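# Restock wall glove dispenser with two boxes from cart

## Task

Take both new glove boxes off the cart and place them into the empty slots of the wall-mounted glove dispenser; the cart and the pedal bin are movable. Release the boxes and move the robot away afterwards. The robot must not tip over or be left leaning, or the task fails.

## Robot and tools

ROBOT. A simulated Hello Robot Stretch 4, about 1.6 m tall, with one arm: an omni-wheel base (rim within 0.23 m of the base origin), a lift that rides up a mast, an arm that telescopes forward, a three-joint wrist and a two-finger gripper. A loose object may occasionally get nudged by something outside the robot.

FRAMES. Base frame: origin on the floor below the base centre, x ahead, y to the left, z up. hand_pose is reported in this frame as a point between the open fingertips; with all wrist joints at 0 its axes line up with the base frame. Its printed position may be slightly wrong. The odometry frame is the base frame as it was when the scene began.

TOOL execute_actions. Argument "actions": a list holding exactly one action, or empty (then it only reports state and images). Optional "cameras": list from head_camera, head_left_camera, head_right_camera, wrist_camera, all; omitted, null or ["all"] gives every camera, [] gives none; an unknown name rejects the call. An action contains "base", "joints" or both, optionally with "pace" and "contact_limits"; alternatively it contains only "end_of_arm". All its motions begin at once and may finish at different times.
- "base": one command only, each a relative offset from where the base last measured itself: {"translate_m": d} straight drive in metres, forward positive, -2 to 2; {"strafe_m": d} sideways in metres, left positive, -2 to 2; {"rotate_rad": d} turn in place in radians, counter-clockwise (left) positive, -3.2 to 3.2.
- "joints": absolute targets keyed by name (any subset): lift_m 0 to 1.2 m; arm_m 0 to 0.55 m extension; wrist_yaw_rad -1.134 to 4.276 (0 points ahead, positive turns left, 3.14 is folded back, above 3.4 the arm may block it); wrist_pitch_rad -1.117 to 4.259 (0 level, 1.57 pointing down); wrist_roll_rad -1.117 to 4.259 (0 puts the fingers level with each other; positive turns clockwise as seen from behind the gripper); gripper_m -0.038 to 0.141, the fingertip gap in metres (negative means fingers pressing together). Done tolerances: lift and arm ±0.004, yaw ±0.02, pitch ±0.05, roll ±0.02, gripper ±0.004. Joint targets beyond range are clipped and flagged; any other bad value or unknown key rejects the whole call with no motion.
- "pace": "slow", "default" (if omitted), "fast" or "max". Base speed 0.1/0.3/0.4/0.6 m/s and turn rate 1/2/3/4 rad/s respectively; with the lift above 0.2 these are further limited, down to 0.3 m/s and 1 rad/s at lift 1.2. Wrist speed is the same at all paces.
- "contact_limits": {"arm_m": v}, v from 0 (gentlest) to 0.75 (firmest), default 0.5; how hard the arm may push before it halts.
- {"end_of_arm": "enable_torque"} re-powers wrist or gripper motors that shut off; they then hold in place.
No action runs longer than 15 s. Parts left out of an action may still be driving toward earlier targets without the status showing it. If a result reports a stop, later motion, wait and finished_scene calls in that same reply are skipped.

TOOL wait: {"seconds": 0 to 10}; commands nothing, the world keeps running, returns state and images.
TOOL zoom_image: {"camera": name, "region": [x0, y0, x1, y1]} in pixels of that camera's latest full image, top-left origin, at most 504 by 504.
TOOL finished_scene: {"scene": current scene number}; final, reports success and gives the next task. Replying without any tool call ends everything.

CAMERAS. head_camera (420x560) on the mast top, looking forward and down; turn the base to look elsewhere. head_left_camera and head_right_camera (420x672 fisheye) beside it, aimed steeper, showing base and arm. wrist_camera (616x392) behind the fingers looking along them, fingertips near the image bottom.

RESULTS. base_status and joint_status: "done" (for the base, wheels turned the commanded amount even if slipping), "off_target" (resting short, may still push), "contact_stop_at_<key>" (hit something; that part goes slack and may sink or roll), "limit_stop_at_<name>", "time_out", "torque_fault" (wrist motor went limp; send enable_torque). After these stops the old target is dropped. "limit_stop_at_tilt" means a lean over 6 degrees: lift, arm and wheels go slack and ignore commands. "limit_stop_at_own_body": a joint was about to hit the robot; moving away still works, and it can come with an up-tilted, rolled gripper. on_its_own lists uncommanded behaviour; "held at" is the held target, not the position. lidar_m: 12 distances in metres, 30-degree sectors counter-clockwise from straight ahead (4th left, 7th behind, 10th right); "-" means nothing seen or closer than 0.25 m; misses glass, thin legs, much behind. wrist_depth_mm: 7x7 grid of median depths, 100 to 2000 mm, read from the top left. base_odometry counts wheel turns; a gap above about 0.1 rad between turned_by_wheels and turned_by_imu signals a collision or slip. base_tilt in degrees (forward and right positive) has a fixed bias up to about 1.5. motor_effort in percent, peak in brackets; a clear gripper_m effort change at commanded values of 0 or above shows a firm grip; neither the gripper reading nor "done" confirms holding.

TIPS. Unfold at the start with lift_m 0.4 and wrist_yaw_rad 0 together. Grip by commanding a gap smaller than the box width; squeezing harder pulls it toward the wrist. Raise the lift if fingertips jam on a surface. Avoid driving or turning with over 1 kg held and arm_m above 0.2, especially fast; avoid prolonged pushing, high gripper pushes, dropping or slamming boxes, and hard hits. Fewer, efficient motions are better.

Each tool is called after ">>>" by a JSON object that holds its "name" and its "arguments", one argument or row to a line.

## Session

>>> {"name": "execute_actions", "arguments": {
  "actions": []
}}

Scene clock: 0.00 s.
base_odometry: x=+0.000 y=+0.000 heading=+0.000 (m, m, rad; odometry frame)
turned_by_wheels: +0.000 (rad since the last result)
turned_by_imu: +0.000 (rad since the last result)
base_tilt: forward=-0.9 right=+0.0 (deg)
lidar_m: 2.48 2.60 1.19 1.04 1.06 1.30 1.71 1.72 2.26 2.02 1.78 1.96
base_status: not commanded
joint_positions: lift_m=+0.134 arm_m=+0.001 wrist_yaw_rad=+3.138 wrist_pitch_rad=-0.001 wrist_roll_rad=-0.002 gripper_m=+0.057
joint_status: not commanded
motor_effort: lift_m=+19 arm_m=-1 wrist_yaw_rad=+0 wrist_pitch_rad=-8 wrist_roll_rad=+0 gripper_m=-4 wheel_0=+0 wheel_1=+0 wheel_2=+0 (%)
hand_pose: x=-0.1163 y=+0.0885 z=+0.3128 quat_wxyz=(+0.002, +0.000, -0.001, +1.000) (m; base frame)
wrist_depth_mm: - 145 249 - - - 1921 / - 111 144 - - - 1229 / - 115 143 - - - 1229 / - 132 167 - - - 1205 / 201 1808 1756 1983 - - 1255 / 220 1430 209 1336 195 1308 1182 / 218 854 798 135 842 788 842
pictures: head_camera, head_left_camera, head_right_camera, wrist_camera
Images, in order (width x height): head_camera 420x560, head_left_camera 420x672, head_right_camera 420x672, wrist_camera 616x392.

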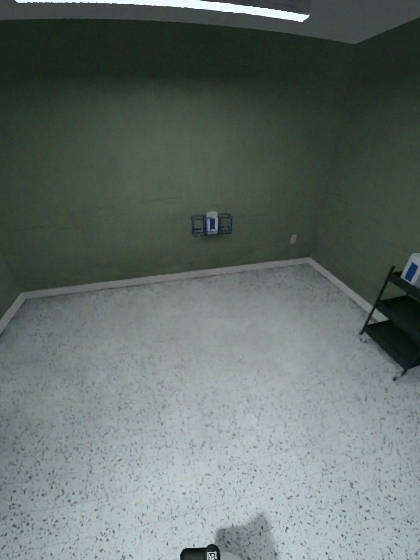

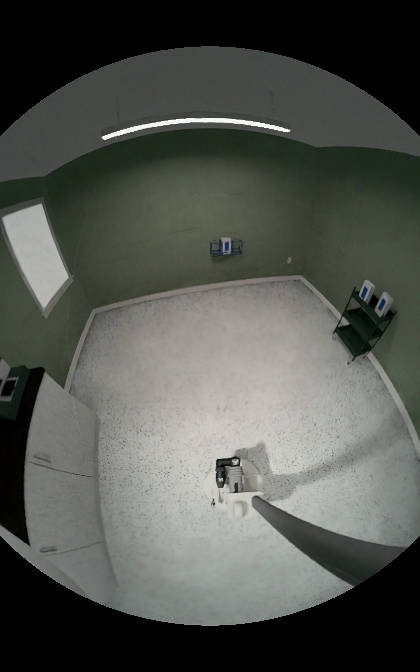

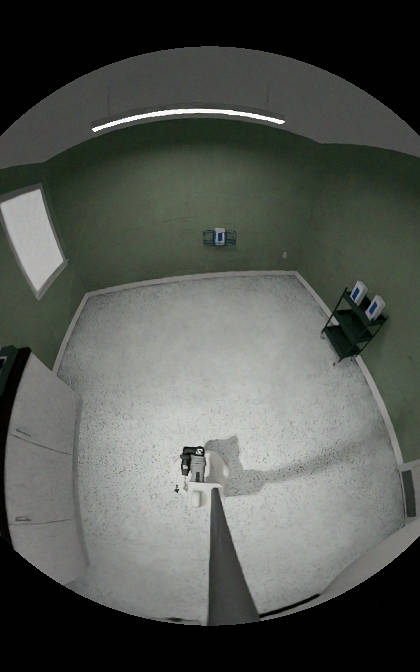

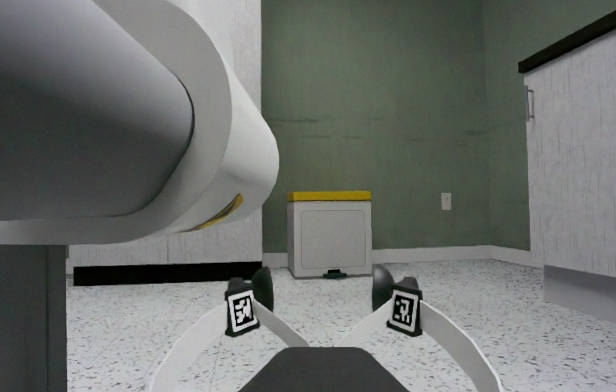

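>>> {"name": "execute_actions", "arguments": {
  "actions": [
    {"base":{"translate_m":0.9},"joints":{"lift_m":0.9,"wrist_yaw_rad":0,"gripper_m":0.14}}
  ],
  "cameras": []
}}

>>> {"name": "execute_actions", "arguments": {
  "actions": [
    {"base":{"rotate_rad":-1.4}}
  ]
}}

Scene clock: 6.13 s.
base_odometry: x=+0.900 y=+0.000 heading=+0.000 (m, m, rad; odometry frame)
turned_by_wheels: +0.000 (rad since the last result)
turned_by_imu: -0.004 (rad since the last result)
base_tilt: forward=-0.9 right=+0.0 (deg)
lidar_m: 1.57 1.71 2.06 1.86 1.23 1.51 2.57 2.62 2.11 1.42 1.44 1.90
base_status: done
joint_positions: lift_m=+0.900 arm_m=+0.001 wrist_yaw_rad=+0.000 wrist_pitch_rad=-0.001 wrist_roll_rad=-0.002 gripper_m=+0.140
joint_status: all done
motor_effort: lift_m=+22(22) arm_m=-1(1) wrist_yaw_rad=-1(7) wrist_pitch_rad=-7(9) wrist_roll_rad=+1(1) gripper_m=+0(9) wheel_0=+3(7) wheel_1=+3(7) wheel_2=-2(10) (%)
hand_pose: x=+0.4604 y=-0.0873 z=+1.0781 quat_wxyz=(+1.000, -0.001, +0.000, +0.000) (m; base frame)
wrist_depth_mm: 1430 1499 1537 1618 1618 1661 1756 / 1397 1464 1537 1576 1576 1708 1808 / 1397 1464 1576 1576 1661 1708 1756 / 1397 1430 1499 1499 1618 1708 1708 / 1397 1464 1464 1576 1576 1756 1808 / 1397 1464 216 1464 1618 204 1808 / 1397 1397 1464 140 1661 1661 1808
pictures: none
No camera images: the call's "cameras" was empty. Leave "cameras" out to get every camera's image.

Scene clock: 8.13 s.
base_odometry: x=+0.900 y=+0.000 heading=-1.399 (m, m, rad; odometry frame)
turned_by_wheels: -1.399 (rad since the last result)
turned_by_imu: -1.382 (rad since the last result)
base_tilt: forward=-0.8 right=+0.0 (deg)
lidar_m: 1.42 1.92 1.64 1.61 1.78 1.97 1.25 1.29 1.75 2.57 2.69 1.93
base_status: done
joint_positions: lift_m=+0.900 arm_m=+0.001 wrist_yaw_rad=+0.000 wrist_pitch_rad=-0.001 wrist_roll_rad=-0.002 gripper_m=+0.140
joint_status: not commanded
motor_effort: lift_m=+21(23) arm_m=-1(1) wrist_yaw_rad=-1(2) wrist_pitch_rad=-6(6) wrist_roll_rad=-1(0) gripper_m=-4(2) wheel_0=+4(7) wheel_1=+4(8) wheel_2=+2(10) (%)
hand_pose: x=+0.4604 y=-0.0873 z=+1.0782 quat_wxyz=(+1.000, -0.001, +0.000, +0.000) (m; base frame)
wrist_depth_mm: 1756 1708 1661 1708 1661 1708 1661 / 1708 1756 1708 1708 1708 1708 1708 / 1661 1708 1708 1756 1708 1618 1708 / 1708 1708 1708 1756 1661 1618 1661 / 1756 1708 1708 1756 1708 1708 1661 / 1661 1756 217 1397 1618 204 1618 / 1708 1708 1708 141 1661 1661 1661
pictures: head_camera, head_left_camera, head_right_camera, wrist_camera
Images, in order (width x height): head_camera 420x560, head_left_camera 420x672, head_right_camera 420x672, wrist_camera 616x392.

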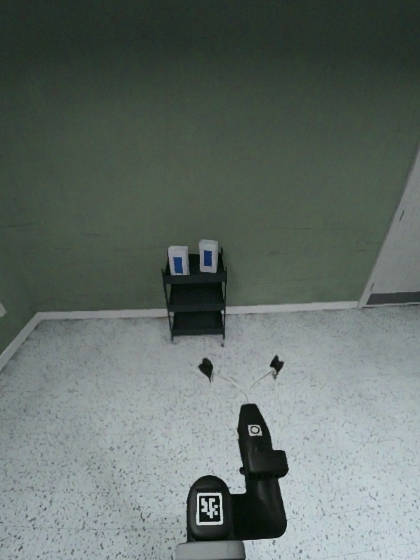

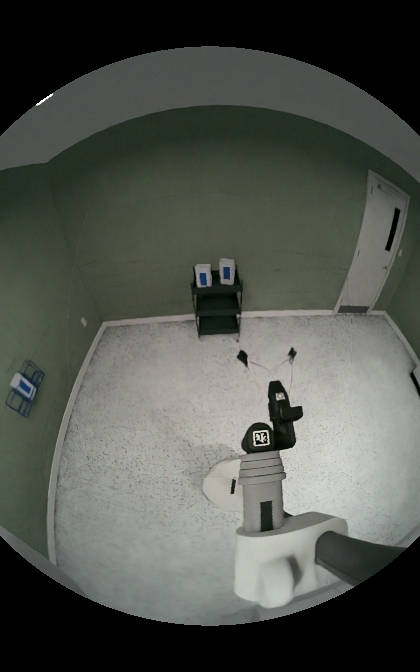

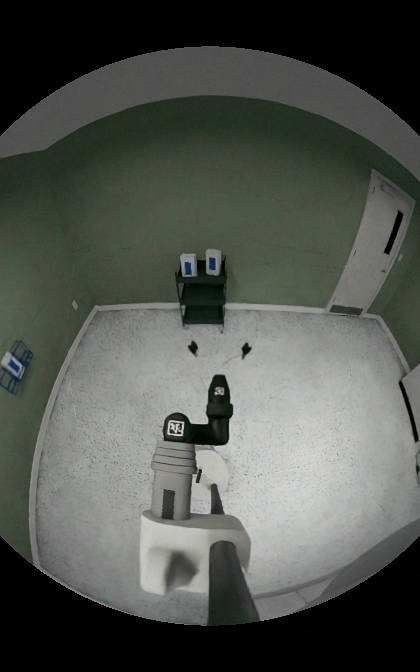

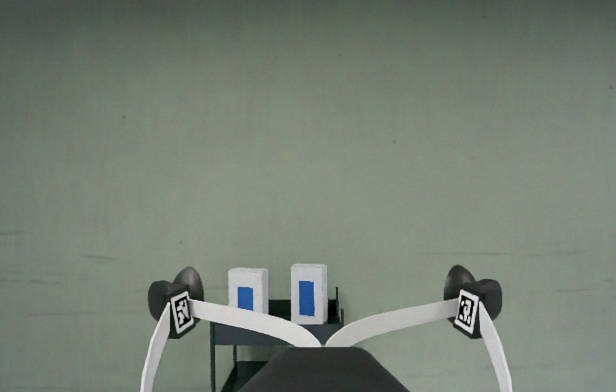

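>>> {"name": "execute_actions", "arguments": {
  "actions": [
    {"base":{"translate_m":0.72},"joints":{"lift_m":0.66},"pace":"fast"}
  ],
  "cameras": ["wrist_camera"]
}}

Scene clock: 13.03 s.
base_odometry: x=+1.023 y=-0.709 heading=-1.398 (m, m, rad; odometry frame)
turned_by_wheels: +0.000 (rad since the last result)
turned_by_imu: -0.003 (rad since the last result)
base_tilt: forward=-0.8 right=+0.0 (deg)
lidar_m: 0.71 0.76 1.61 1.61 1.67 2.41 1.97 2.05 2.70 2.60 1.70 1.20
base_status: done
joint_positions: lift_m=+0.660 arm_m=+0.001 wrist_yaw_rad=+0.000 wrist_pitch_rad=-0.001 wrist_roll_rad=-0.002 gripper_m=+0.140
joint_status: all done
motor_effort: lift_m=+15(18) arm_m=-1(1) wrist_yaw_rad=-1(1) wrist_pitch_rad=-7(7) wrist_roll_rad=+0(0) gripper_m=+1(6) wheel_0=+2(11) wheel_1=+2(8) wheel_2=+0(12) (%)
hand_pose: x=+0.4603 y=-0.0874 z=+0.8387 quat_wxyz=(+1.000, -0.001, +0.000, +0.000) (m; base frame)
wrist_depth_mm: 976 976 960 960 946 931 946 / 946 976 946 960 976 946 960 / 960 960 960 946 946 946 917 / 960 946 946 976 946 946 931 / 976 585 931 668 946 946 946 / 946 521 216 640 931 204 904 / 960 521 521 141 917 917 917
pictures: wrist_camera
Images, in order (width x height): wrist_camera 616x392.

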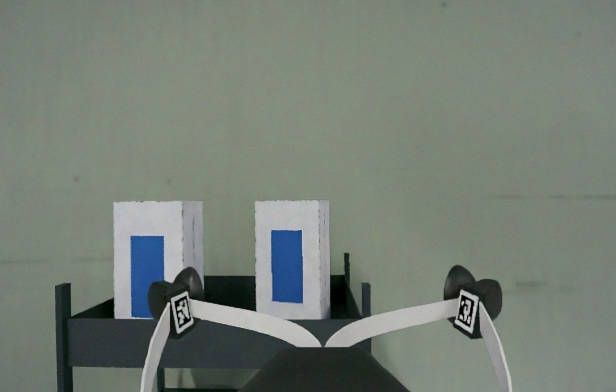

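>>> {"name": "execute_actions", "arguments": {
  "actions": [
    {"base":{"strafe_m":0.04},"joints":{"arm_m":0.30}}
  ],
  "cameras": ["wrist_camera"]
}}

Scene clock: 19.10 s.
base_odometry: x=+1.063 y=-0.702 heading=-1.398 (m, m, rad; odometry frame)
turned_by_wheels: +0.000 (rad since the last result)
turned_by_imu: -0.002 (rad since the last result)
base_tilt: forward=-0.9 right=+0.0 (deg)
lidar_m: 0.71 0.77 1.63 1.55 1.65 2.33 1.98 2.06 2.74 2.63 1.69 1.20
base_status: done
joint_positions: lift_m=+0.660 arm_m=+0.299 wrist_yaw_rad=+0.000 wrist_pitch_rad=-0.001 wrist_roll_rad=-0.002 gripper_m=+0.140
joint_status: all done
motor_effort: lift_m=+15(15) arm_m=+5(5) wrist_yaw_rad=+0(0) wrist_pitch_rad=-8(6) wrist_roll_rad=+0(0) gripper_m=+1(0) wheel_0=-1(12) wheel_1=+3(10) wheel_2=+0(1) (%)
hand_pose: x=+0.7586 y=-0.0874 z=+0.8388 quat_wxyz=(+1.000, -0.001, +0.000, +0.000) (m; base frame)
wrist_depth_mm: 661 661 654 647 640 647 640 / 668 661 640 654 640 634 640 / 661 654 647 647 634 634 634 / 270 640 647 368 640 634 627 / 265 317 647 359 640 640 621 / 264 285 216 351 544 204 634 / 265 297 488 141 445 634 621
pictures: wrist_camera
Images, in order (width x height): wrist_camera 616x392.

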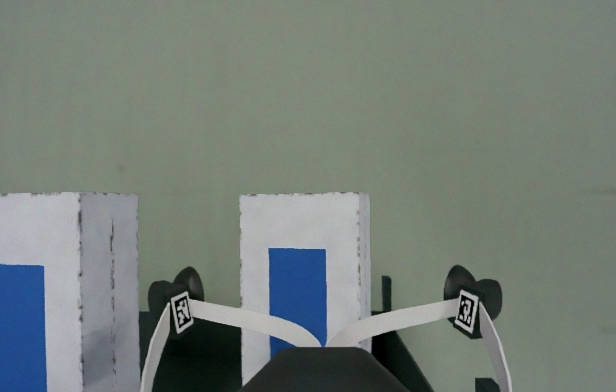

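>>> {"name": "execute_actions", "arguments": {
  "actions": [
    {"base":{"strafe_m":0.015},"joints":{"arm_m":0.465}}
  ],
  "cameras": ["wrist_camera"]
}}

>>> {"name": "execute_actions", "arguments": {
  "actions": [
    {"joints":{"gripper_m":0.05}}
  ],
  "cameras": ["wrist_camera"]
}}

>>> {"name": "execute_actions", "arguments": {
  "actions": [
    {"joints":{"lift_m":0.93}}
  ],
  "cameras": []
}}

>>> {"name": "execute_actions", "arguments": {
  "actions": [
    {"joints":{"arm_m":0}}
  ],
  "cameras": []
}}

>>> {"name": "execute_actions", "arguments": {
  "actions": [
    {"base":{"rotate_rad":1.59}}
  ],
  "cameras": ["head_camera"]
}}

Scene clock: 23.77 s.
base_odometry: x=+1.077 y=-0.699 heading=-1.398 (m, m, rad; odometry frame)
turned_by_wheels: +0.000 (rad since the last result)
turned_by_imu: -0.002 (rad since the last result)
base_tilt: forward=-0.8 right=-0.1 (deg)
lidar_m: 0.72 0.76 1.59 1.55 1.60 2.33 1.99 2.05 2.74 2.63 1.66 0.77
base_status: done
joint_positions: lift_m=+0.660 arm_m=+0.464 wrist_yaw_rad=+0.000 wrist_pitch_rad=-0.001 wrist_roll_rad=-0.002 gripper_m=+0.140
joint_status: all done
motor_effort: lift_m=+15(15) arm_m=+5(6) wrist_yaw_rad=-1(1) wrist_pitch_rad=-6(6) wrist_roll_rad=+0(0) gripper_m=+2(0) wheel_0=-2(5) wheel_1=+3(9) wheel_2=+0(0) (%)
hand_pose: x=+0.9235 y=-0.0874 z=+0.8388 quat_wxyz=(+1.000, -0.001, +0.000, +0.000) (m; base frame)
wrist_depth_mm: 492 488 480 477 477 477 469 / 484 484 480 480 477 477 473 / 484 484 480 480 477 473 473 / 488 484 216 200 186 466 469 / 477 477 213 196 183 469 469 / 484 477 205 193 180 204 462 / 387 384 211 139 180 462 466
pictures: wrist_camera
Images, in order (width x height): wrist_camera 616x392.

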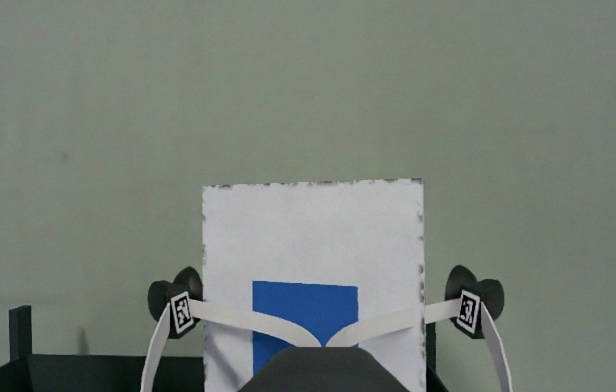

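Scene clock: 25.67 s.
base_odometry: x=+1.077 y=-0.699 heading=-1.398 (m, m, rad; odometry frame)
turned_by_wheels: +0.000 (rad since the last result)
turned_by_imu: -0.001 (rad since the last result)
base_tilt: forward=-0.8 right=+0.0 (deg)
lidar_m: 0.72 0.75 1.59 1.58 1.61 2.31 1.97 2.04 2.74 2.62 1.66 0.77
base_status: not commanded
joint_positions: lift_m=+0.660 arm_m=+0.464 wrist_yaw_rad=+0.001 wrist_pitch_rad=-0.002 wrist_roll_rad=-0.002 gripper_m=+0.051
joint_status: all done
motor_effort: lift_m=+15(15) arm_m=+4(5) wrist_yaw_rad=-4(5) wrist_pitch_rad=-4(7) wrist_roll_rad=+1(2) gripper_m=-34(36) wheel_0=-2(2) wheel_1=+3(4) wheel_2=+0(0) (%)
hand_pose: x=+0.9237 y=-0.0871 z=+0.8390 quat_wxyz=(+1.000, -0.001, -0.001, +0.000) (m; base frame)
wrist_depth_mm: 488 484 484 480 477 473 469 / 488 480 473 477 477 473 473 / 484 480 480 477 473 477 469 / 480 480 196 181 171 466 466 / 480 480 193 181 170 469 466 / 480 473 191 182 170 181 462 / 384 379 196 177 167 462 462
pictures: wrist_camera
Images, in order (width x height): wrist_camera 616x392.

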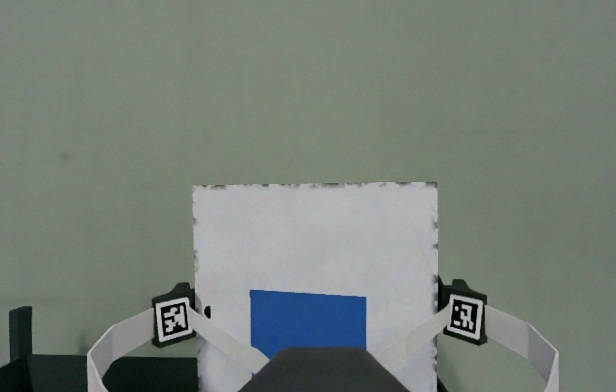

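Scene clock: 27.83 s.
base_odometry: x=+1.077 y=-0.699 heading=-1.398 (m, m, rad; odometry frame)
turned_by_wheels: +0.000 (rad since the last result)
turned_by_imu: -0.001 (rad since the last result)
base_tilt: forward=-0.8 right=+0.0 (deg)
lidar_m: 0.70 0.75 1.62 1.56 1.64 2.35 1.99 2.03 2.74 2.62 1.69 0.73
base_status: not commanded
joint_positions: lift_m=+0.930 arm_m=+0.464 wrist_yaw_rad=+0.000 wrist_pitch_rad=+0.005 wrist_roll_rad=-0.002 gripper_m=+0.051
joint_status: all done
on_its_own: wrist_pitch_rad is at rest, and its effort (-26) is outside its rest range (-23 to +23)
motor_effort: lift_m=+24(27) arm_m=+4(4) wrist_yaw_rad=-1(4) wrist_pitch_rad=-26(29) wrist_roll_rad=+1(1) gripper_m=-34(36) wheel_0=-2(2) wheel_1=+3(3) wheel_2=+0(0) (%)
hand_pose: x=+0.9237 y=-0.0873 z=+1.1063 quat_wxyz=(+1.000, -0.001, +0.003, +0.000) (m; base frame)
wrist_depth_mm: 484 484 480 469 473 469 466 / 488 484 480 477 469 473 469 / 488 477 477 477 469 473 466 / 484 484 199 186 175 466 469 / 477 480 196 183 173 466 469 / 480 473 191 182 172 180 466 / 477 477 193 176 166 469 466
pictures: none
No camera images: the call's "cameras" was empty. Leave "cameras" out to get every camera's image.

Scene clock: 30.27 s.
base_odometry: x=+1.077 y=-0.699 heading=-1.398 (m, m, rad; odometry frame)
turned_by_wheels: +0.000 (rad since the last result)
turned_by_imu: -0.001 (rad since the last result)
base_tilt: forward=-0.8 right=+0.0 (deg)
lidar_m: 0.39 0.76 1.64 1.57 1.64 2.34 2.00 2.05 2.75 2.62 1.68 0.39
base_status: not commanded
joint_positions: lift_m=+0.930 arm_m=+0.002 wrist_yaw_rad=+0.000 wrist_pitch_rad=+0.005 wrist_roll_rad=-0.002 gripper_m=+0.051
joint_status: all done
on_its_own: wrist_pitch_rad is at rest, and its effort (-24) is outside its rest range (-23 to +23)
motor_effort: lift_m=+24(25) arm_m=-5(5) wrist_yaw_rad=+0(2) wrist_pitch_rad=-24(24) wrist_roll_rad=+3(0) gripper_m=-34(34) wheel_0=-2(2) wheel_1=+3(3) wheel_2=+0(0) (%)
hand_pose: x=+0.4609 y=-0.0875 z=+1.1062 quat_wxyz=(+1.000, -0.001, +0.003, +0.000) (m; base frame)
wrist_depth_mm: 976 960 946 931 960 946 946 / 960 976 946 960 946 946 946 / 960 960 946 976 931 946 931 / 976 960 200 186 175 946 931 / 960 960 196 183 172 917 917 / 946 976 191 182 171 181 946 / 946 585 192 177 166 917 917
pictures: none
No camera images: the call's "cameras" was empty. Leave "cameras" out to get every camera's image.

Scene clock: 32.43 s.
base_odometry: x=+1.077 y=-0.699 heading=+0.191 (m, m, rad; odometry frame)
turned_by_wheels: +1.589 (rad since the last result)
turned_by_imu: +1.567 (rad since the last result)
base_tilt: forward=-0.9 right=+0.0 (deg)
lidar_m: 0.37 1.62 2.36 1.97 2.04 2.73 2.64 1.67 0.79 0.71 0.73 0.43
base_status: done
joint_positions: lift_m=+0.930 arm_m=+0.002 wrist_yaw_rad=+0.000 wrist_pitch_rad=+0.005 wrist_roll_rad=-0.002 gripper_m=+0.051
joint_status: not commanded
on_its_own: wrist_pitch_rad is at rest, and its effort (-25) is outside its rest range (-23 to +23)
motor_effort: lift_m=+24(24) arm_m=-5(5) wrist_yaw_rad=-1(4) wrist_pitch_rad=-25(25) wrist_roll_rad=+2(1) gripper_m=-32(32) wheel_0=-3(10) wheel_1=-3(8) wheel_2=-3(7) (%)
hand_pose: x=+0.4610 y=-0.0873 z=+1.1062 quat_wxyz=(+1.000, -0.001, +0.003, +0.000) (m; base frame)
wrist_depth_mm: 1537 1499 1499 1499 1464 1464 1464 / 1499 1537 1499 1499 1499 1464 1499 / 1537 1499 1499 1499 1430 1464 1464 / 1537 1537 200 186 175 1430 1430 / 1464 1464 196 183 172 1464 1430 / 1499 1537 190 182 170 182 1430 / 1537 1464 193 176 166 1464 1430
pictures: head_camera
Images, in order (width x height): head_camera 420x560.

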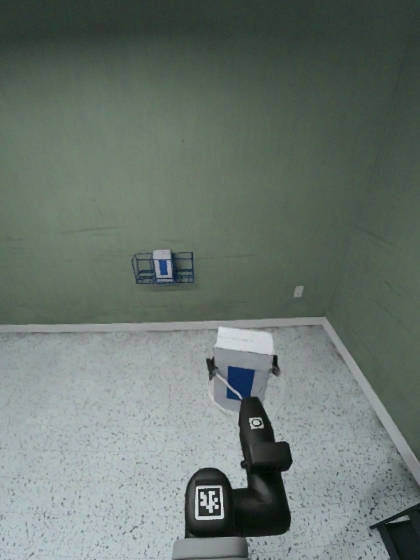

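>>> {"name": "execute_actions", "arguments": {
  "actions": [
    {"base":{"rotate_rad":-0.03},"joints":{"wrist_yaw_rad":0.24}}
  ],
  "cameras": []
}}

>>> {"name": "execute_actions", "arguments": {
  "actions": [
    {"base":{"strafe_m":0.28},"pace":"fast"}
  ],
  "cameras": []
}}

>>> {"name": "execute_actions", "arguments": {
  "actions": [
    {"base":{"translate_m":0.85},"joints":{"wrist_yaw_rad":-0.4}}
  ],
  "cameras": ["head_camera"]
}}

>>> {"name": "zoom_image", "arguments": {
  "camera": "head_camera",
  "region": [130, 300, 310, 440]
}}

Scene clock: 38.77 s.
base_odometry: x=+1.077 y=-0.699 heading=+0.162 (m, m, rad; odometry frame)
turned_by_wheels: -0.029 (rad since the last result)
turned_by_imu: -0.031 (rad since the last result)
base_tilt: forward=-0.8 right=+0.0 (deg)
lidar_m: 0.39 1.62 2.31 1.96 2.03 2.74 2.65 1.70 1.22 0.71 0.74 1.59
base_status: done
joint_positions: lift_m=+0.930 arm_m=+0.002 wrist_yaw_rad=+0.240 wrist_pitch_rad=+0.005 wrist_roll_rad=-0.002 gripper_m=+0.051
joint_status: all done
on_its_own: wrist_pitch_rad is at rest, and its effort (-24) is outside its rest range (-23 to +23)
motor_effort: lift_m=+24(24) arm_m=-4(4) wrist_yaw_rad=+0(13) wrist_pitch_rad=-24(24) wrist_roll_rad=+1(1) gripper_m=-34(32) wheel_0=+3(5) wheel_1=+2(7) wheel_2=+2(5) (%)
hand_pose: x=+0.4734 y=-0.0163 z=+1.1062 quat_wxyz=(+0.993, -0.001, +0.002, +0.120) (m; base frame)
wrist_depth_mm: 1863 1708 1618 1537 1430 1366 1255 / 1983 1708 1618 1499 1464 1336 1255 / 1921 1756 1576 1537 1430 1336 1255 / 1808 1708 198 185 174 1336 1281 / 1808 1708 196 183 172 1366 1281 / 1808 1661 191 181 171 182 1229 / 1863 1661 193 176 167 1308 1255
pictures: none
No camera images: the call's "cameras" was empty. Leave "cameras" out to get every camera's image.

Scene clock: 40.80 s.
base_odometry: x=+1.032 y=-0.423 heading=+0.162 (m, m, rad; odometry frame)
turned_by_wheels: +0.000 (rad since the last result)
turned_by_imu: -0.002 (rad since the last result)
base_tilt: forward=-0.9 right=+0.0 (deg)
lidar_m: 0.39 1.71 2.29 1.70 1.72 2.33 2.63 2.12 1.49 0.99 1.45 1.73
base_status: done
joint_positions: lift_m=+0.930 arm_m=+0.002 wrist_yaw_rad=+0.240 wrist_pitch_rad=+0.005 wrist_roll_rad=-0.002 gripper_m=+0.051
joint_status: not commanded
motor_effort: lift_m=+24(24) arm_m=-4(4) wrist_yaw_rad=+0(4) wrist_pitch_rad=-23(27) wrist_roll_rad=+1(1) gripper_m=-35(38) wheel_0=-3(18) wheel_1=+2(14) wheel_2=+0(1) (%)
hand_pose: x=+0.4734 y=-0.0164 z=+1.1063 quat_wxyz=(+0.993, -0.001, +0.002, +0.120) (m; base frame)
wrist_depth_mm: 1808 1756 1576 1499 1397 1336 1308 / 1863 1618 1576 1499 1397 1336 1308 / 1863 1661 1618 1464 1430 1308 1281 / 1808 1708 200 186 175 1308 1281 / 1808 1708 196 183 171 1336 1255 / 1808 1661 191 183 171 183 1255 / 1863 1661 193 176 166 1336 1255
pictures: none
No camera images: the call's "cameras" was empty. Leave "cameras" out to get every camera's image.

Scene clock: 45.13 s.
base_odometry: x=+1.871 y=-0.286 heading=+0.162 (m, m, rad; odometry frame)
turned_by_wheels: +0.001 (rad since the last result)
turned_by_imu: -0.003 (rad since the last result)
base_tilt: forward=-0.9 right=+0.0 (deg)
lidar_m: 0.69 0.72 1.09 2.29 2.01 2.35 3.64 1.44 1.17 1.38 1.20 0.37
base_status: done
joint_positions: lift_m=+0.930 arm_m=+0.001 wrist_yaw_rad=-0.400 wrist_pitch_rad=+0.005 wrist_roll_rad=-0.002 gripper_m=+0.051
joint_status: all done
on_its_own: wrist_pitch_rad is at rest, and its effort (-25) is outside its rest range (-23 to +23)
motor_effort: lift_m=+24(24) arm_m=-4(4) wrist_yaw_rad=-1(14) wrist_pitch_rad=-25(23) wrist_roll_rad=+0(0) gripper_m=-30(32) wheel_0=+4(9) wheel_1=+2(7) wheel_2=+0(11) (%)
hand_pose: x=+0.4041 y=-0.1928 z=+1.1063 quat_wxyz=(+0.980, +0.000, +0.003, -0.199) (m; base frame)
wrist_depth_mm: 535 580 627 691 768 878 1025 / 530 580 640 699 788 878 1008 / 530 574 634 691 778 878 1025 / 530 569 198 186 175 866 1008 / 525 569 196 183 172 866 991 / 525 554 191 182 171 182 976 / 525 559 193 176 167 842 976
pictures: head_camera
Images, in order (width x height): head_camera 420x560.

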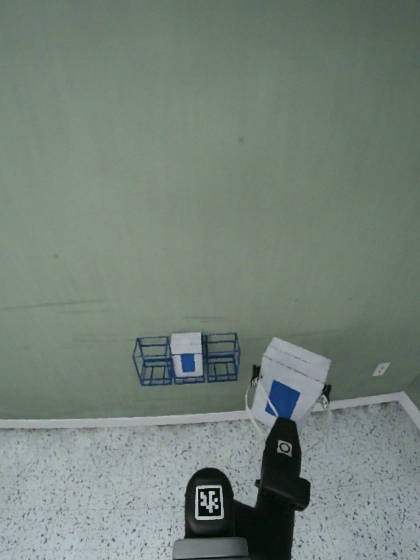

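Region (130, 300, 310, 440) of head_camera's 420x560 image, scaled by 2.800, with more detail than that image has.

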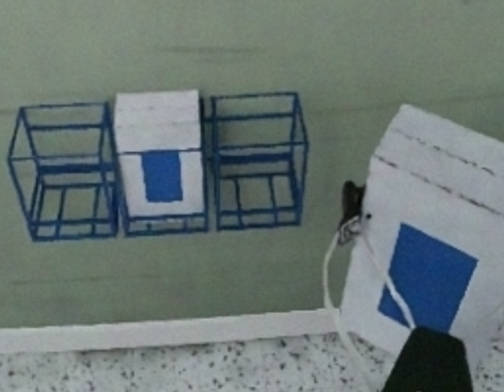

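>>> {"name": "execute_actions", "arguments": {
  "actions": [
    {"base":{"strafe_m":-0.059},"joints":{"wrist_yaw_rad":0.24,"lift_m":0.88}}
  ],
  "cameras": []
}}

>>> {"name": "execute_actions", "arguments": {
  "actions": [
    {"joints":{"arm_m":0.28}}
  ],
  "cameras": ["head_camera"]
}}

>>> {"name": "zoom_image", "arguments": {
  "camera": "head_camera",
  "region": [140, 260, 280, 390]
}}

Scene clock: 50.00 s.
base_odometry: x=+1.881 y=-0.344 heading=+0.162 (m, m, rad; odometry frame)
turned_by_wheels: +0.000 (rad since the last result)
turned_by_imu: -0.002 (rad since the last result)
base_tilt: forward=-0.9 right=+0.0 (deg)
lidar_m: 0.40 0.71 1.12 2.37 2.06 2.41 3.62 1.38 1.12 1.33 1.20 0.85
base_status: done
joint_positions: lift_m=+0.880 arm_m=+0.001 wrist_yaw_rad=+0.240 wrist_pitch_rad=+0.005 wrist_roll_rad=-0.002 gripper_m=+0.051
joint_status: all done
on_its_own: wrist_pitch_rad is at rest, and its effort (-24) is outside its rest range (-23 to +23)
motor_effort: lift_m=+16(20) arm_m=-4(4) wrist_yaw_rad=-1(11) wrist_pitch_rad=-24(25) wrist_roll_rad=+1(0) gripper_m=-31(33) wheel_0=+3(18) wheel_1=-3(13) wheel_2=+0(1) (%)
hand_pose: x=+0.4733 y=-0.0163 z=+1.0569 quat_wxyz=(+0.993, -0.001, +0.002, +0.120) (m; base frame)
wrist_depth_mm: 741 683 640 597 569 525 512 / 750 676 640 603 569 539 512 / 723 691 627 603 574 530 512 / 715 683 198 186 175 539 508 / 723 683 196 183 172 535 512 / 732 668 191 181 171 183 508 / 723 654 193 176 167 535 496
pictures: none
No camera images: the call's "cameras" was empty. Leave "cameras" out to get every camera's image.

Scene clock: 51.97 s.
base_odometry: x=+1.881 y=-0.344 heading=+0.162 (m, m, rad; odometry frame)
turned_by_wheels: +0.000 (rad since the last result)
turned_by_imu: -0.001 (rad since the last result)
base_tilt: forward=-0.8 right=-0.1 (deg)
lidar_m: 0.67 0.71 1.10 2.36 2.06 2.41 3.65 1.40 1.12 1.32 1.21 0.84
base_status: not commanded
joint_positions: lift_m=+0.880 arm_m=+0.279 wrist_yaw_rad=+0.240 wrist_pitch_rad=+0.005 wrist_roll_rad=-0.002 gripper_m=+0.051
joint_status: all done
motor_effort: lift_m=+17(17) arm_m=+5(3) wrist_yaw_rad=-1(1) wrist_pitch_rad=-23(24) wrist_roll_rad=+1(0) gripper_m=-35(39) wheel_0=+3(3) wheel_1=-3(3) wheel_2=+0(0) (%)
hand_pose: x=+0.7511 y=-0.0163 z=+1.0569 quat_wxyz=(+0.993, -0.001, +0.002, +0.120) (m; base frame)
wrist_depth_mm: 382 353 327 309 293 276 265 / 375 351 329 309 293 276 265 / 377 351 329 307 291 276 262 / 373 349 199 186 174 276 265 / 373 351 196 183 173 276 263 / 375 343 192 181 171 182 263 / 377 342 193 176 166 273 259
pictures: head_camera
Images, in order (width x height): head_camera 420x560.

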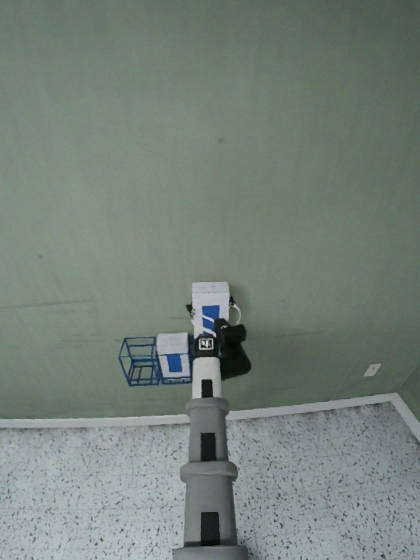

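Region (140, 260, 280, 390) of head_camera's 420x560 image, scaled by 3.600, with more detail than that image has; it fills the top 468 rows of this view, and the rest is white.

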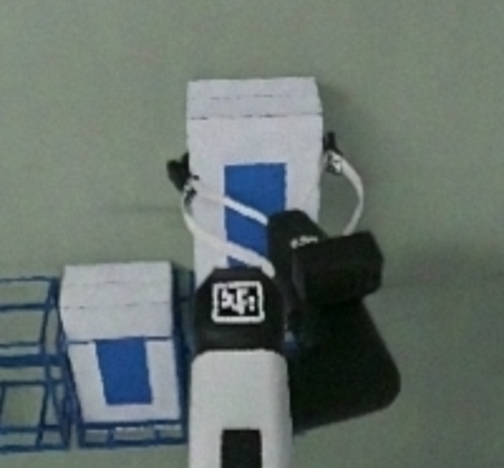

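>>> {"name": "execute_actions", "arguments": {
  "actions": [
    {"base":{"strafe_m":0.014},"joints":{"arm_m":0.318,"lift_m":0.82},"pace":"slow"}
  ],
  "cameras": ["head_camera"]
}}

>>> {"name": "zoom_image", "arguments": {
  "camera": "head_camera",
  "region": [140, 260, 280, 390]
}}

>>> {"name": "execute_actions", "arguments": {
  "actions": [
    {"joints":{"lift_m":0.75},"pace":"slow"}
  ],
  "cameras": ["head_camera"]
}}

>>> {"name": "zoom_image", "arguments": {
  "camera": "head_camera",
  "region": [140, 260, 280, 390]
}}

Scene clock: 58.53 s.
base_odometry: x=+1.878 y=-0.331 heading=+0.162 (m, m, rad; odometry frame)
turned_by_wheels: +0.000 (rad since the last result)
turned_by_imu: -0.002 (rad since the last result)
base_tilt: forward=-0.8 right=+0.0 (deg)
lidar_m: 0.68 0.73 1.12 2.32 2.04 2.41 3.64 1.41 1.11 1.33 1.20 0.86
base_status: done
joint_positions: lift_m=+0.820 arm_m=+0.317 wrist_yaw_rad=+0.240 wrist_pitch_rad=+0.005 wrist_roll_rad=-0.002 gripper_m=+0.051
joint_status: all done
on_its_own: wrist_pitch_rad is at rest, and its effort (-25) is outside its rest range (-23 to +23)
motor_effort: lift_m=+16(8) arm_m=+5(6) wrist_yaw_rad=+0(0) wrist_pitch_rad=-25(24) wrist_roll_rad=+0(0) gripper_m=-35(38) wheel_0=-2(9) wheel_1=+4(6) wheel_2=+0(1) (%)
hand_pose: x=+0.7891 y=-0.0163 z=+0.9969 quat_wxyz=(+0.993, -0.001, +0.002, +0.120) (m; base frame)
wrist_depth_mm: 329 306 287 270 255 241 229 / 329 306 286 268 253 241 230 / 327 307 285 267 254 240 229 / 327 306 198 186 175 240 230 / 325 304 196 183 172 239 230 / 327 300 191 182 171 183 229 / 325 298 193 176 166 238 224
pictures: head_camera
Images, in order (width x height): head_camera 420x560.

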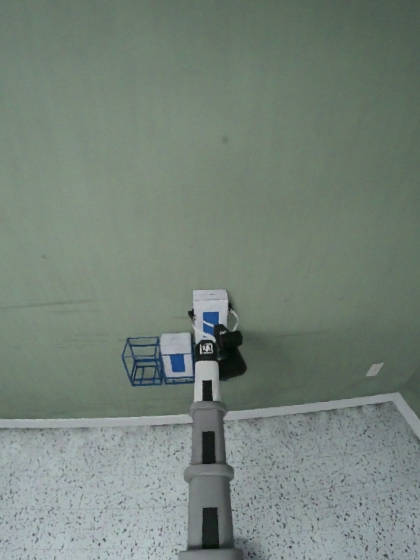

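Region (140, 260, 280, 390) of head_camera's 420x560 image, scaled by 3.600, with more detail than that image has; it fills the top 468 rows of this view, and the rest is white.

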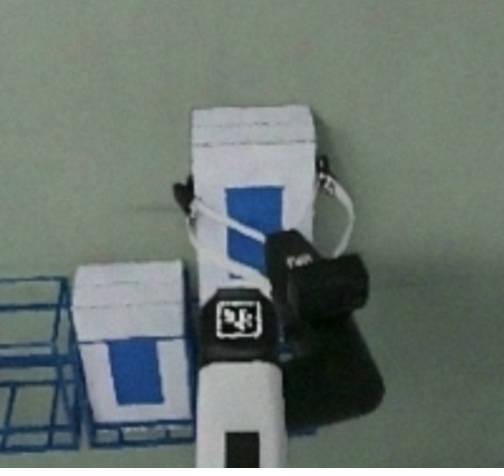

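Scene clock: 60.00 s.
base_odometry: x=+1.878 y=-0.331 heading=+0.162 (m, m, rad; odometry frame)
turned_by_wheels: +0.000 (rad since the last result)
turned_by_imu: -0.001 (rad since the last result)
base_tilt: forward=-0.9 right=+0.0 (deg)
lidar_m: 0.70 0.72 1.10 2.34 2.07 2.41 3.63 1.42 1.12 1.33 1.21 0.84
base_status: not commanded
joint_positions: lift_m=+0.750 arm_m=+0.317 wrist_yaw_rad=+0.239 wrist_pitch_rad=+0.005 wrist_roll_rad=-0.002 gripper_m=+0.051
joint_status: all done
motor_effort: lift_m=+16(16) arm_m=+4(5) wrist_yaw_rad=+4(5) wrist_pitch_rad=-23(28) wrist_roll_rad=+2(1) gripper_m=-30(36) wheel_0=-2(2) wheel_1=+3(3) wheel_2=+0(0) (%)
hand_pose: x=+0.7891 y=-0.0168 z=+0.9270 quat_wxyz=(+0.993, -0.001, +0.002, +0.119) (m; base frame)
wrist_depth_mm: 327 307 286 270 255 240 231 / 327 306 287 270 254 241 231 / 324 304 287 268 254 240 230 / 325 303 200 187 175 242 231 / 327 306 196 184 173 240 230 / 327 303 191 182 171 183 230 / 325 282 192 175 165 238 137
pictures: head_camera
Images, in order (width x height): head_camera 420x560.

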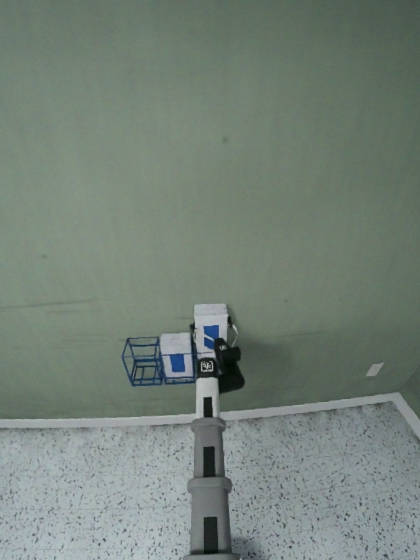

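Region (140, 260, 280, 390) of head_camera's 420x560 image, scaled by 3.600, with more detail than that image has; it fills the top 468 rows of this view, and the rest is white.

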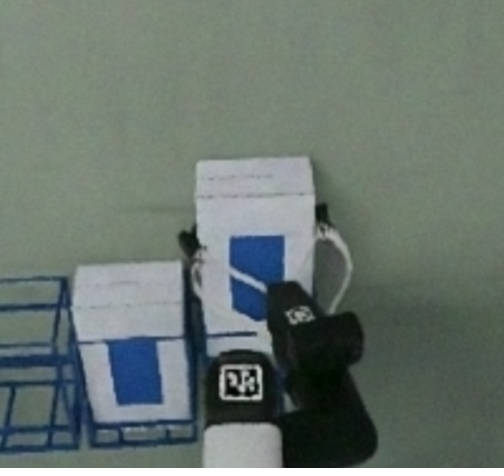

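>>> {"name": "execute_actions", "arguments": {
  "actions": [
    {"base":{"strafe_m":-0.004},"joints":{"lift_m":0.68},"pace":"slow"}
  ],
  "cameras": ["head_camera"]
}}

>>> {"name": "zoom_image", "arguments": {
  "camera": "head_camera",
  "region": [140, 260, 280, 390]
}}

Scene clock: 63.33 s.
base_odometry: x=+1.879 y=-0.334 heading=+0.162 (m, m, rad; odometry frame)
turned_by_wheels: +0.000 (rad since the last result)
turned_by_imu: -0.001 (rad since the last result)
base_tilt: forward=-0.8 right=+0.0 (deg)
lidar_m: 0.70 0.72 1.12 2.35 2.07 2.42 3.61 1.39 1.12 1.31 1.21 0.85
base_status: done
joint_positions: lift_m=+0.680 arm_m=+0.317 wrist_yaw_rad=+0.239 wrist_pitch_rad=+0.005 wrist_roll_rad=-0.002 gripper_m=+0.051
joint_status: all done
on_its_own: wrist_pitch_rad is at rest, and its effort (-24) is outside its rest range (-23 to +23)
motor_effort: lift_m=+16(18) arm_m=+4(5) wrist_yaw_rad=+2(4) wrist_pitch_rad=-24(22) wrist_roll_rad=+3(2) gripper_m=-35(39) wheel_0=+3(4) wheel_1=-6(6) wheel_2=+0(1) (%)
hand_pose: x=+0.7891 y=-0.0165 z=+0.8569 quat_wxyz=(+0.993, -0.001, +0.002, +0.119) (m; base frame)
wrist_depth_mm: 329 309 287 270 254 240 232 / 329 306 287 271 253 241 230 / 327 307 289 267 255 241 231 / 327 304 200 186 175 239 232 / 327 304 196 183 172 240 230 / 239 238 191 181 171 182 228 / 218 204 193 176 166 238 227
pictures: head_camera
Images, in order (width x height): head_camera 420x560.

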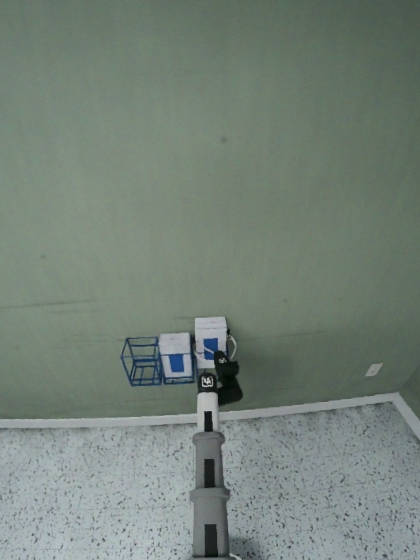

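Region (140, 260, 280, 390) of head_camera's 420x560 image, scaled by 3.600, with more detail than that image has; it fills the top 468 rows of this view, and the rest is white.

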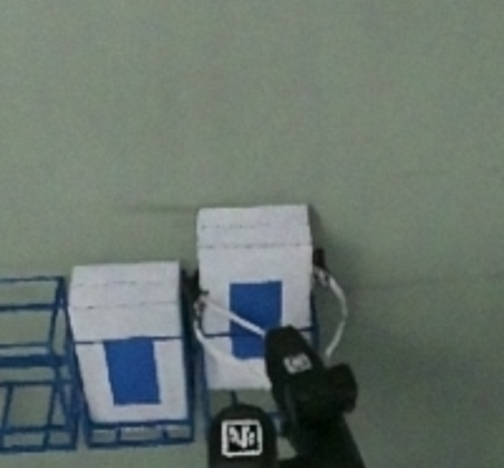

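>>> {"name": "execute_actions", "arguments": {
  "actions": [
    {"joints":{"lift_m":0.645},"pace":"slow"}
  ],
  "cameras": ["wrist_camera"]
}}

Scene clock: 65.70 s.
base_odometry: x=+1.879 y=-0.334 heading=+0.162 (m, m, rad; odometry frame)
turned_by_wheels: +0.000 (rad since the last result)
turned_by_imu: -0.001 (rad since the last result)
base_tilt: forward=-0.8 right=+0.0 (deg)
lidar_m: 0.69 0.73 1.10 2.36 2.03 2.42 3.64 1.39 1.11 1.33 1.21 0.83
base_status: not commanded
joint_positions: lift_m=+0.645 arm_m=+0.317 wrist_yaw_rad=+0.239 wrist_pitch_rad=+0.000 wrist_roll_rad=-0.001 gripper_m=+0.051
joint_status: all done
motor_effort: lift_m=+15(17) arm_m=+5(5) wrist_yaw_rad=+1(1) wrist_pitch_rad=-12(25) wrist_roll_rad=+0(2) gripper_m=-33(35) wheel_0=+3(4) wheel_1=-6(5) wheel_2=+0(0) (%)
hand_pose: x=+0.7891 y=-0.0165 z=+0.8234 quat_wxyz=(+0.993, -0.001, +0.000, +0.119) (m; base frame)
wrist_depth_mm: 330 309 289 272 256 242 232 / 330 307 289 271 256 242 231 / 325 307 286 271 254 241 231 / 327 304 198 186 175 241 229 / 319 300 195 183 172 240 229 / 219 203 191 182 171 183 229 / 214 178 190 176 150 234 224
pictures: wrist_camera
Images, in order (width x height): wrist_camera 616x392.

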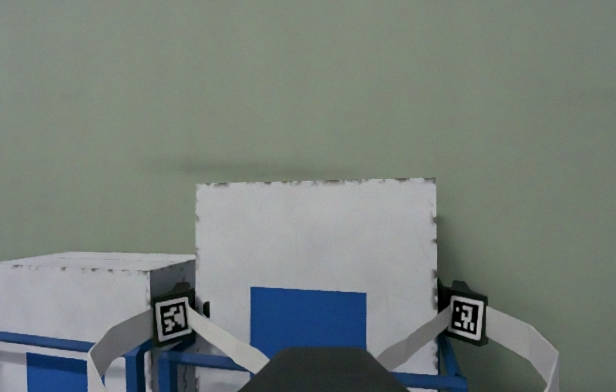

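>>> {"name": "execute_actions", "arguments": {
  "actions": [
    {"joints":{"gripper_m":0.128},"pace":"slow"}
  ],
  "cameras": ["wrist_camera"]
}}

>>> {"name": "execute_actions", "arguments": {
  "actions": [
    {"joints":{"lift_m":0.74}}
  ],
  "cameras": []
}}

>>> {"name": "execute_actions", "arguments": {
  "actions": [
    {"joints":{"arm_m":0,"wrist_yaw_rad":0,"lift_m":0.62}}
  ],
  "cameras": ["wrist_camera"]
}}

Scene clock: 71.80 s.
base_odometry: x=+1.879 y=-0.334 heading=+0.162 (m, m, rad; odometry frame)
turned_by_wheels: +0.000 (rad since the last result)
turned_by_imu: -0.002 (rad since the last result)
base_tilt: forward=-0.9 right=+0.0 (deg)
lidar_m: 0.70 0.74 1.14 2.34 2.08 2.42 3.62 1.40 1.13 1.34 1.21 0.84
base_status: not commanded
joint_positions: lift_m=+0.645 arm_m=+0.317 wrist_yaw_rad=+0.239 wrist_pitch_rad=-0.002 wrist_roll_rad=-0.001 gripper_m=+0.128
joint_status: all done
motor_effort: lift_m=+14(14) arm_m=+5(4) wrist_yaw_rad=+1(9) wrist_pitch_rad=-3(9) wrist_roll_rad=-3(3) gripper_m=-1(30) wheel_0=+2(3) wheel_1=-4(6) wheel_2=+0(0) (%)
hand_pose: x=+0.7891 y=-0.0165 z=+0.8242 quat_wxyz=(+0.993, +0.000, -0.001, +0.119) (m; base frame)
wrist_depth_mm: 336 310 289 272 257 245 233 / 330 309 289 272 256 242 234 / 329 307 287 271 254 242 231 / 327 306 282 202 189 240 231 / 320 298 213 198 186 240 230 / 215 204 204 195 183 233 229 / 213 185 206 137 180 234 229
pictures: wrist_camera
Images, in order (width x height): wrist_camera 616x392.

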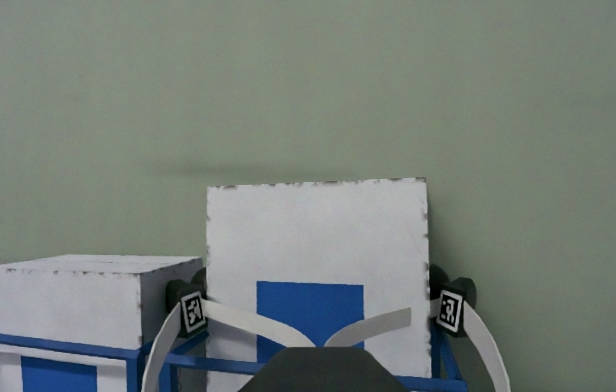

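Scene clock: 73.20 s.
base_odometry: x=+1.879 y=-0.334 heading=+0.162 (m, m, rad; odometry frame)
turned_by_wheels: +0.000 (rad since the last result)
turned_by_imu: -0.001 (rad since the last result)
base_tilt: forward=-0.9 right=+0.0 (deg)
lidar_m: 0.71 0.73 1.11 2.34 2.06 2.44 3.63 1.39 1.11 1.33 1.20 0.84
base_status: not commanded
joint_positions: lift_m=+0.740 arm_m=+0.317 wrist_yaw_rad=+0.240 wrist_pitch_rad=-0.001 wrist_roll_rad=-0.002 gripper_m=+0.128
joint_status: all done
motor_effort: lift_m=+22(20) arm_m=+5(4) wrist_yaw_rad=+1(9) wrist_pitch_rad=-9(12) wrist_roll_rad=+1(2) gripper_m=-3(1) wheel_0=+1(2) wheel_1=-5(4) wheel_2=+0(0) (%)
hand_pose: x=+0.7891 y=-0.0165 z=+0.9181 quat_wxyz=(+0.993, -0.001, +0.000, +0.119) (m; base frame)
wrist_depth_mm: 330 309 289 270 256 243 233 / 330 309 287 270 256 241 232 / 329 307 287 270 255 241 230 / 330 306 285 270 254 240 229 / 324 307 286 267 253 239 231 / 324 301 205 265 249 211 229 / 324 294 285 136 249 237 229
pictures: none
No camera images: the call's "cameras" was empty. Leave "cameras" out to get every camera's image.

Scene clock: 75.27 s.
base_odometry: x=+1.879 y=-0.334 heading=+0.162 (m, m, rad; odometry frame)
turned_by_wheels: +0.000 (rad since the last result)
turned_by_imu: -0.001 (rad since the last result)
base_tilt: forward=-0.8 right=+0.0 (deg)
lidar_m: 0.68 0.71 1.11 2.34 2.05 2.43 3.65 1.40 1.12 1.33 1.20 0.85
base_status: not commanded
joint_positions: lift_m=+0.620 arm_m=+0.002 wrist_yaw_rad=+0.000 wrist_pitch_rad=-0.001 wrist_roll_rad=-0.002 gripper_m=+0.128
joint_status: all done
motor_effort: lift_m=+14(19) arm_m=-5(4) wrist_yaw_rad=+0(6) wrist_pitch_rad=-7(7) wrist_roll_rad=+1(1) gripper_m=+1(2) wheel_0=+1(1) wheel_1=-4(4) wheel_2=+0(0) (%)
hand_pose: x=+0.4610 y=-0.0874 z=+0.7987 quat_wxyz=(+1.000, -0.001, +0.000, +0.000) (m; base frame)
wrist_depth_mm: 609 609 597 609 609 603 609 / 597 603 603 603 609 603 609 / 603 603 603 603 609 597 603 / 591 603 597 597 597 603 603 / 603 512 512 517 597 597 591 / 597 508 203 512 591 211 597 / 597 504 504 137 597 591 591
pictures: wrist_camera
Images, in order (width x height): wrist_camera 616x392.

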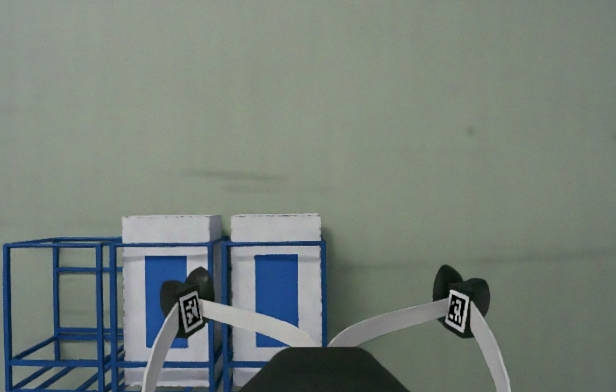

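>>> {"name": "execute_actions", "arguments": {
  "actions": [
    {"base":{"translate_m":-0.68},"joints":{"lift_m":0.66,"gripper_m":0.14},"pace":"fast"}
  ],
  "cameras": []
}}

>>> {"name": "execute_actions", "arguments": {
  "actions": [
    {"base":{"rotate_rad":-1.56},"pace":"fast"}
  ],
  "cameras": []
}}

>>> {"name": "execute_actions", "arguments": {
  "actions": [
    {"base":{"translate_m":0.23},"joints":{"arm_m":0.15}}
  ],
  "cameras": ["wrist_camera"]
}}

Scene clock: 81.30 s.
base_odometry: x=+1.208 y=-0.444 heading=+0.162 (m, m, rad; odometry frame)
turned_by_wheels: +0.000 (rad since the last result)
turned_by_imu: -0.002 (rad since the last result)
base_tilt: forward=-0.9 right=+0.0 (deg)
lidar_m: 1.37 1.54 2.02 1.79 1.77 2.40 2.86 2.02 0.99 0.94 1.41 1.56
base_status: done
joint_positions: lift_m=+0.660 arm_m=+0.002 wrist_yaw_rad=+0.000 wrist_pitch_rad=-0.001 wrist_roll_rad=-0.002 gripper_m=+0.140
joint_status: all done
motor_effort: lift_m=+22(25) arm_m=-5(5) wrist_yaw_rad=+0(0) wrist_pitch_rad=-7(7) wrist_roll_rad=+0(1) gripper_m=-1(2) wheel_0=-3(11) wheel_1=-2(11) wheel_2=+0(14) (%)
hand_pose: x=+0.4609 y=-0.0874 z=+0.8381 quat_wxyz=(+1.000, -0.001, +0.000, +0.000) (m; base frame)
wrist_depth_mm: 1281 1336 1336 1255 1366 1308 1281 / 1308 1336 1281 1336 1308 1308 1308 / 1308 1281 1336 1308 1308 1336 1281 / 1255 1308 1308 1308 1255 1281 1308 / 1281 1308 1255 1182 1281 1281 1308 / 1281 1255 216 1281 1308 204 1255 / 1281 1255 1281 141 1281 1255 1281
pictures: none
No camera images: the call's "cameras" was empty. Leave "cameras" out to get every camera's image.

Scene clock: 83.13 s.
base_odometry: x=+1.208 y=-0.444 heading=-1.398 (m, m, rad; odometry frame)
turned_by_wheels: -1.559 (rad since the last result)
turned_by_imu: -1.539 (rad since the last result)
base_tilt: forward=-0.8 right=+0.0 (deg)
lidar_m: 0.95 1.40 1.56 1.37 1.54 2.09 1.78 1.77 2.47 2.80 2.01 0.99
base_status: done
joint_positions: lift_m=+0.660 arm_m=+0.002 wrist_yaw_rad=+0.000 wrist_pitch_rad=-0.001 wrist_roll_rad=-0.002 gripper_m=+0.140
joint_status: not commanded
motor_effort: lift_m=+21(22) arm_m=-4(4) wrist_yaw_rad=+0(1) wrist_pitch_rad=-5(8) wrist_roll_rad=+0(0) gripper_m=+4(3) wheel_0=+4(5) wheel_1=+3(10) wheel_2=+3(9) (%)
hand_pose: x=+0.4610 y=-0.0874 z=+0.8382 quat_wxyz=(+1.000, -0.001, +0.000, +0.000) (m; base frame)
wrist_depth_mm: 1229 1205 1205 1205 1182 1182 1182 / 1205 1205 1182 1160 1182 1160 1160 / 1182 1229 1205 1160 1160 1138 1160 / 1182 1205 1160 1182 1182 1182 1182 / 1205 1205 1182 798 1182 1182 1160 / 1182 1182 216 741 741 204 1138 / 1182 1160 1182 141 1060 1138 1138
pictures: none
No camera images: the call's "cameras" was empty. Leave "cameras" out to get every camera's image.

Scene clock: 85.33 s.
base_odometry: x=+1.248 y=-0.670 heading=-1.397 (m, m, rad; odometry frame)
turned_by_wheels: +0.000 (rad since the last result)
turned_by_imu: -0.001 (rad since the last result)
base_tilt: forward=-0.9 right=+0.0 (deg)
lidar_m: 0.73 1.17 1.57 1.38 1.43 2.08 2.03 2.05 2.73 2.81 1.68 0.77
base_status: done
joint_positions: lift_m=+0.660 arm_m=+0.149 wrist_yaw_rad=+0.000 wrist_pitch_rad=-0.001 wrist_roll_rad=-0.002 gripper_m=+0.140
joint_status: all done
motor_effort: lift_m=+21(22) arm_m=+4(4) wrist_yaw_rad=-1(0) wrist_pitch_rad=-7(8) wrist_roll_rad=+0(2) gripper_m=+3(1) wheel_0=+4(9) wheel_1=+4(8) wheel_2=-3(10) (%)
hand_pose: x=+0.6086 y=-0.0874 z=+0.8382 quat_wxyz=(+1.000, -0.001, +0.000, +0.000) (m; base frame)
wrist_depth_mm: 809 809 798 798 809 798 778 / 809 798 798 788 798 788 778 / 809 788 809 798 788 768 788 / 809 809 798 415 778 778 778 / 798 788 788 410 788 788 778 / 788 798 217 407 699 205 778 / 798 788 415 141 517 359 389
pictures: wrist_camera
Images, in order (width x height): wrist_camera 616x392.

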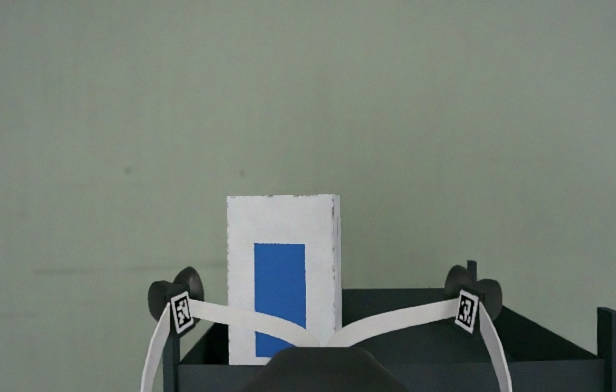

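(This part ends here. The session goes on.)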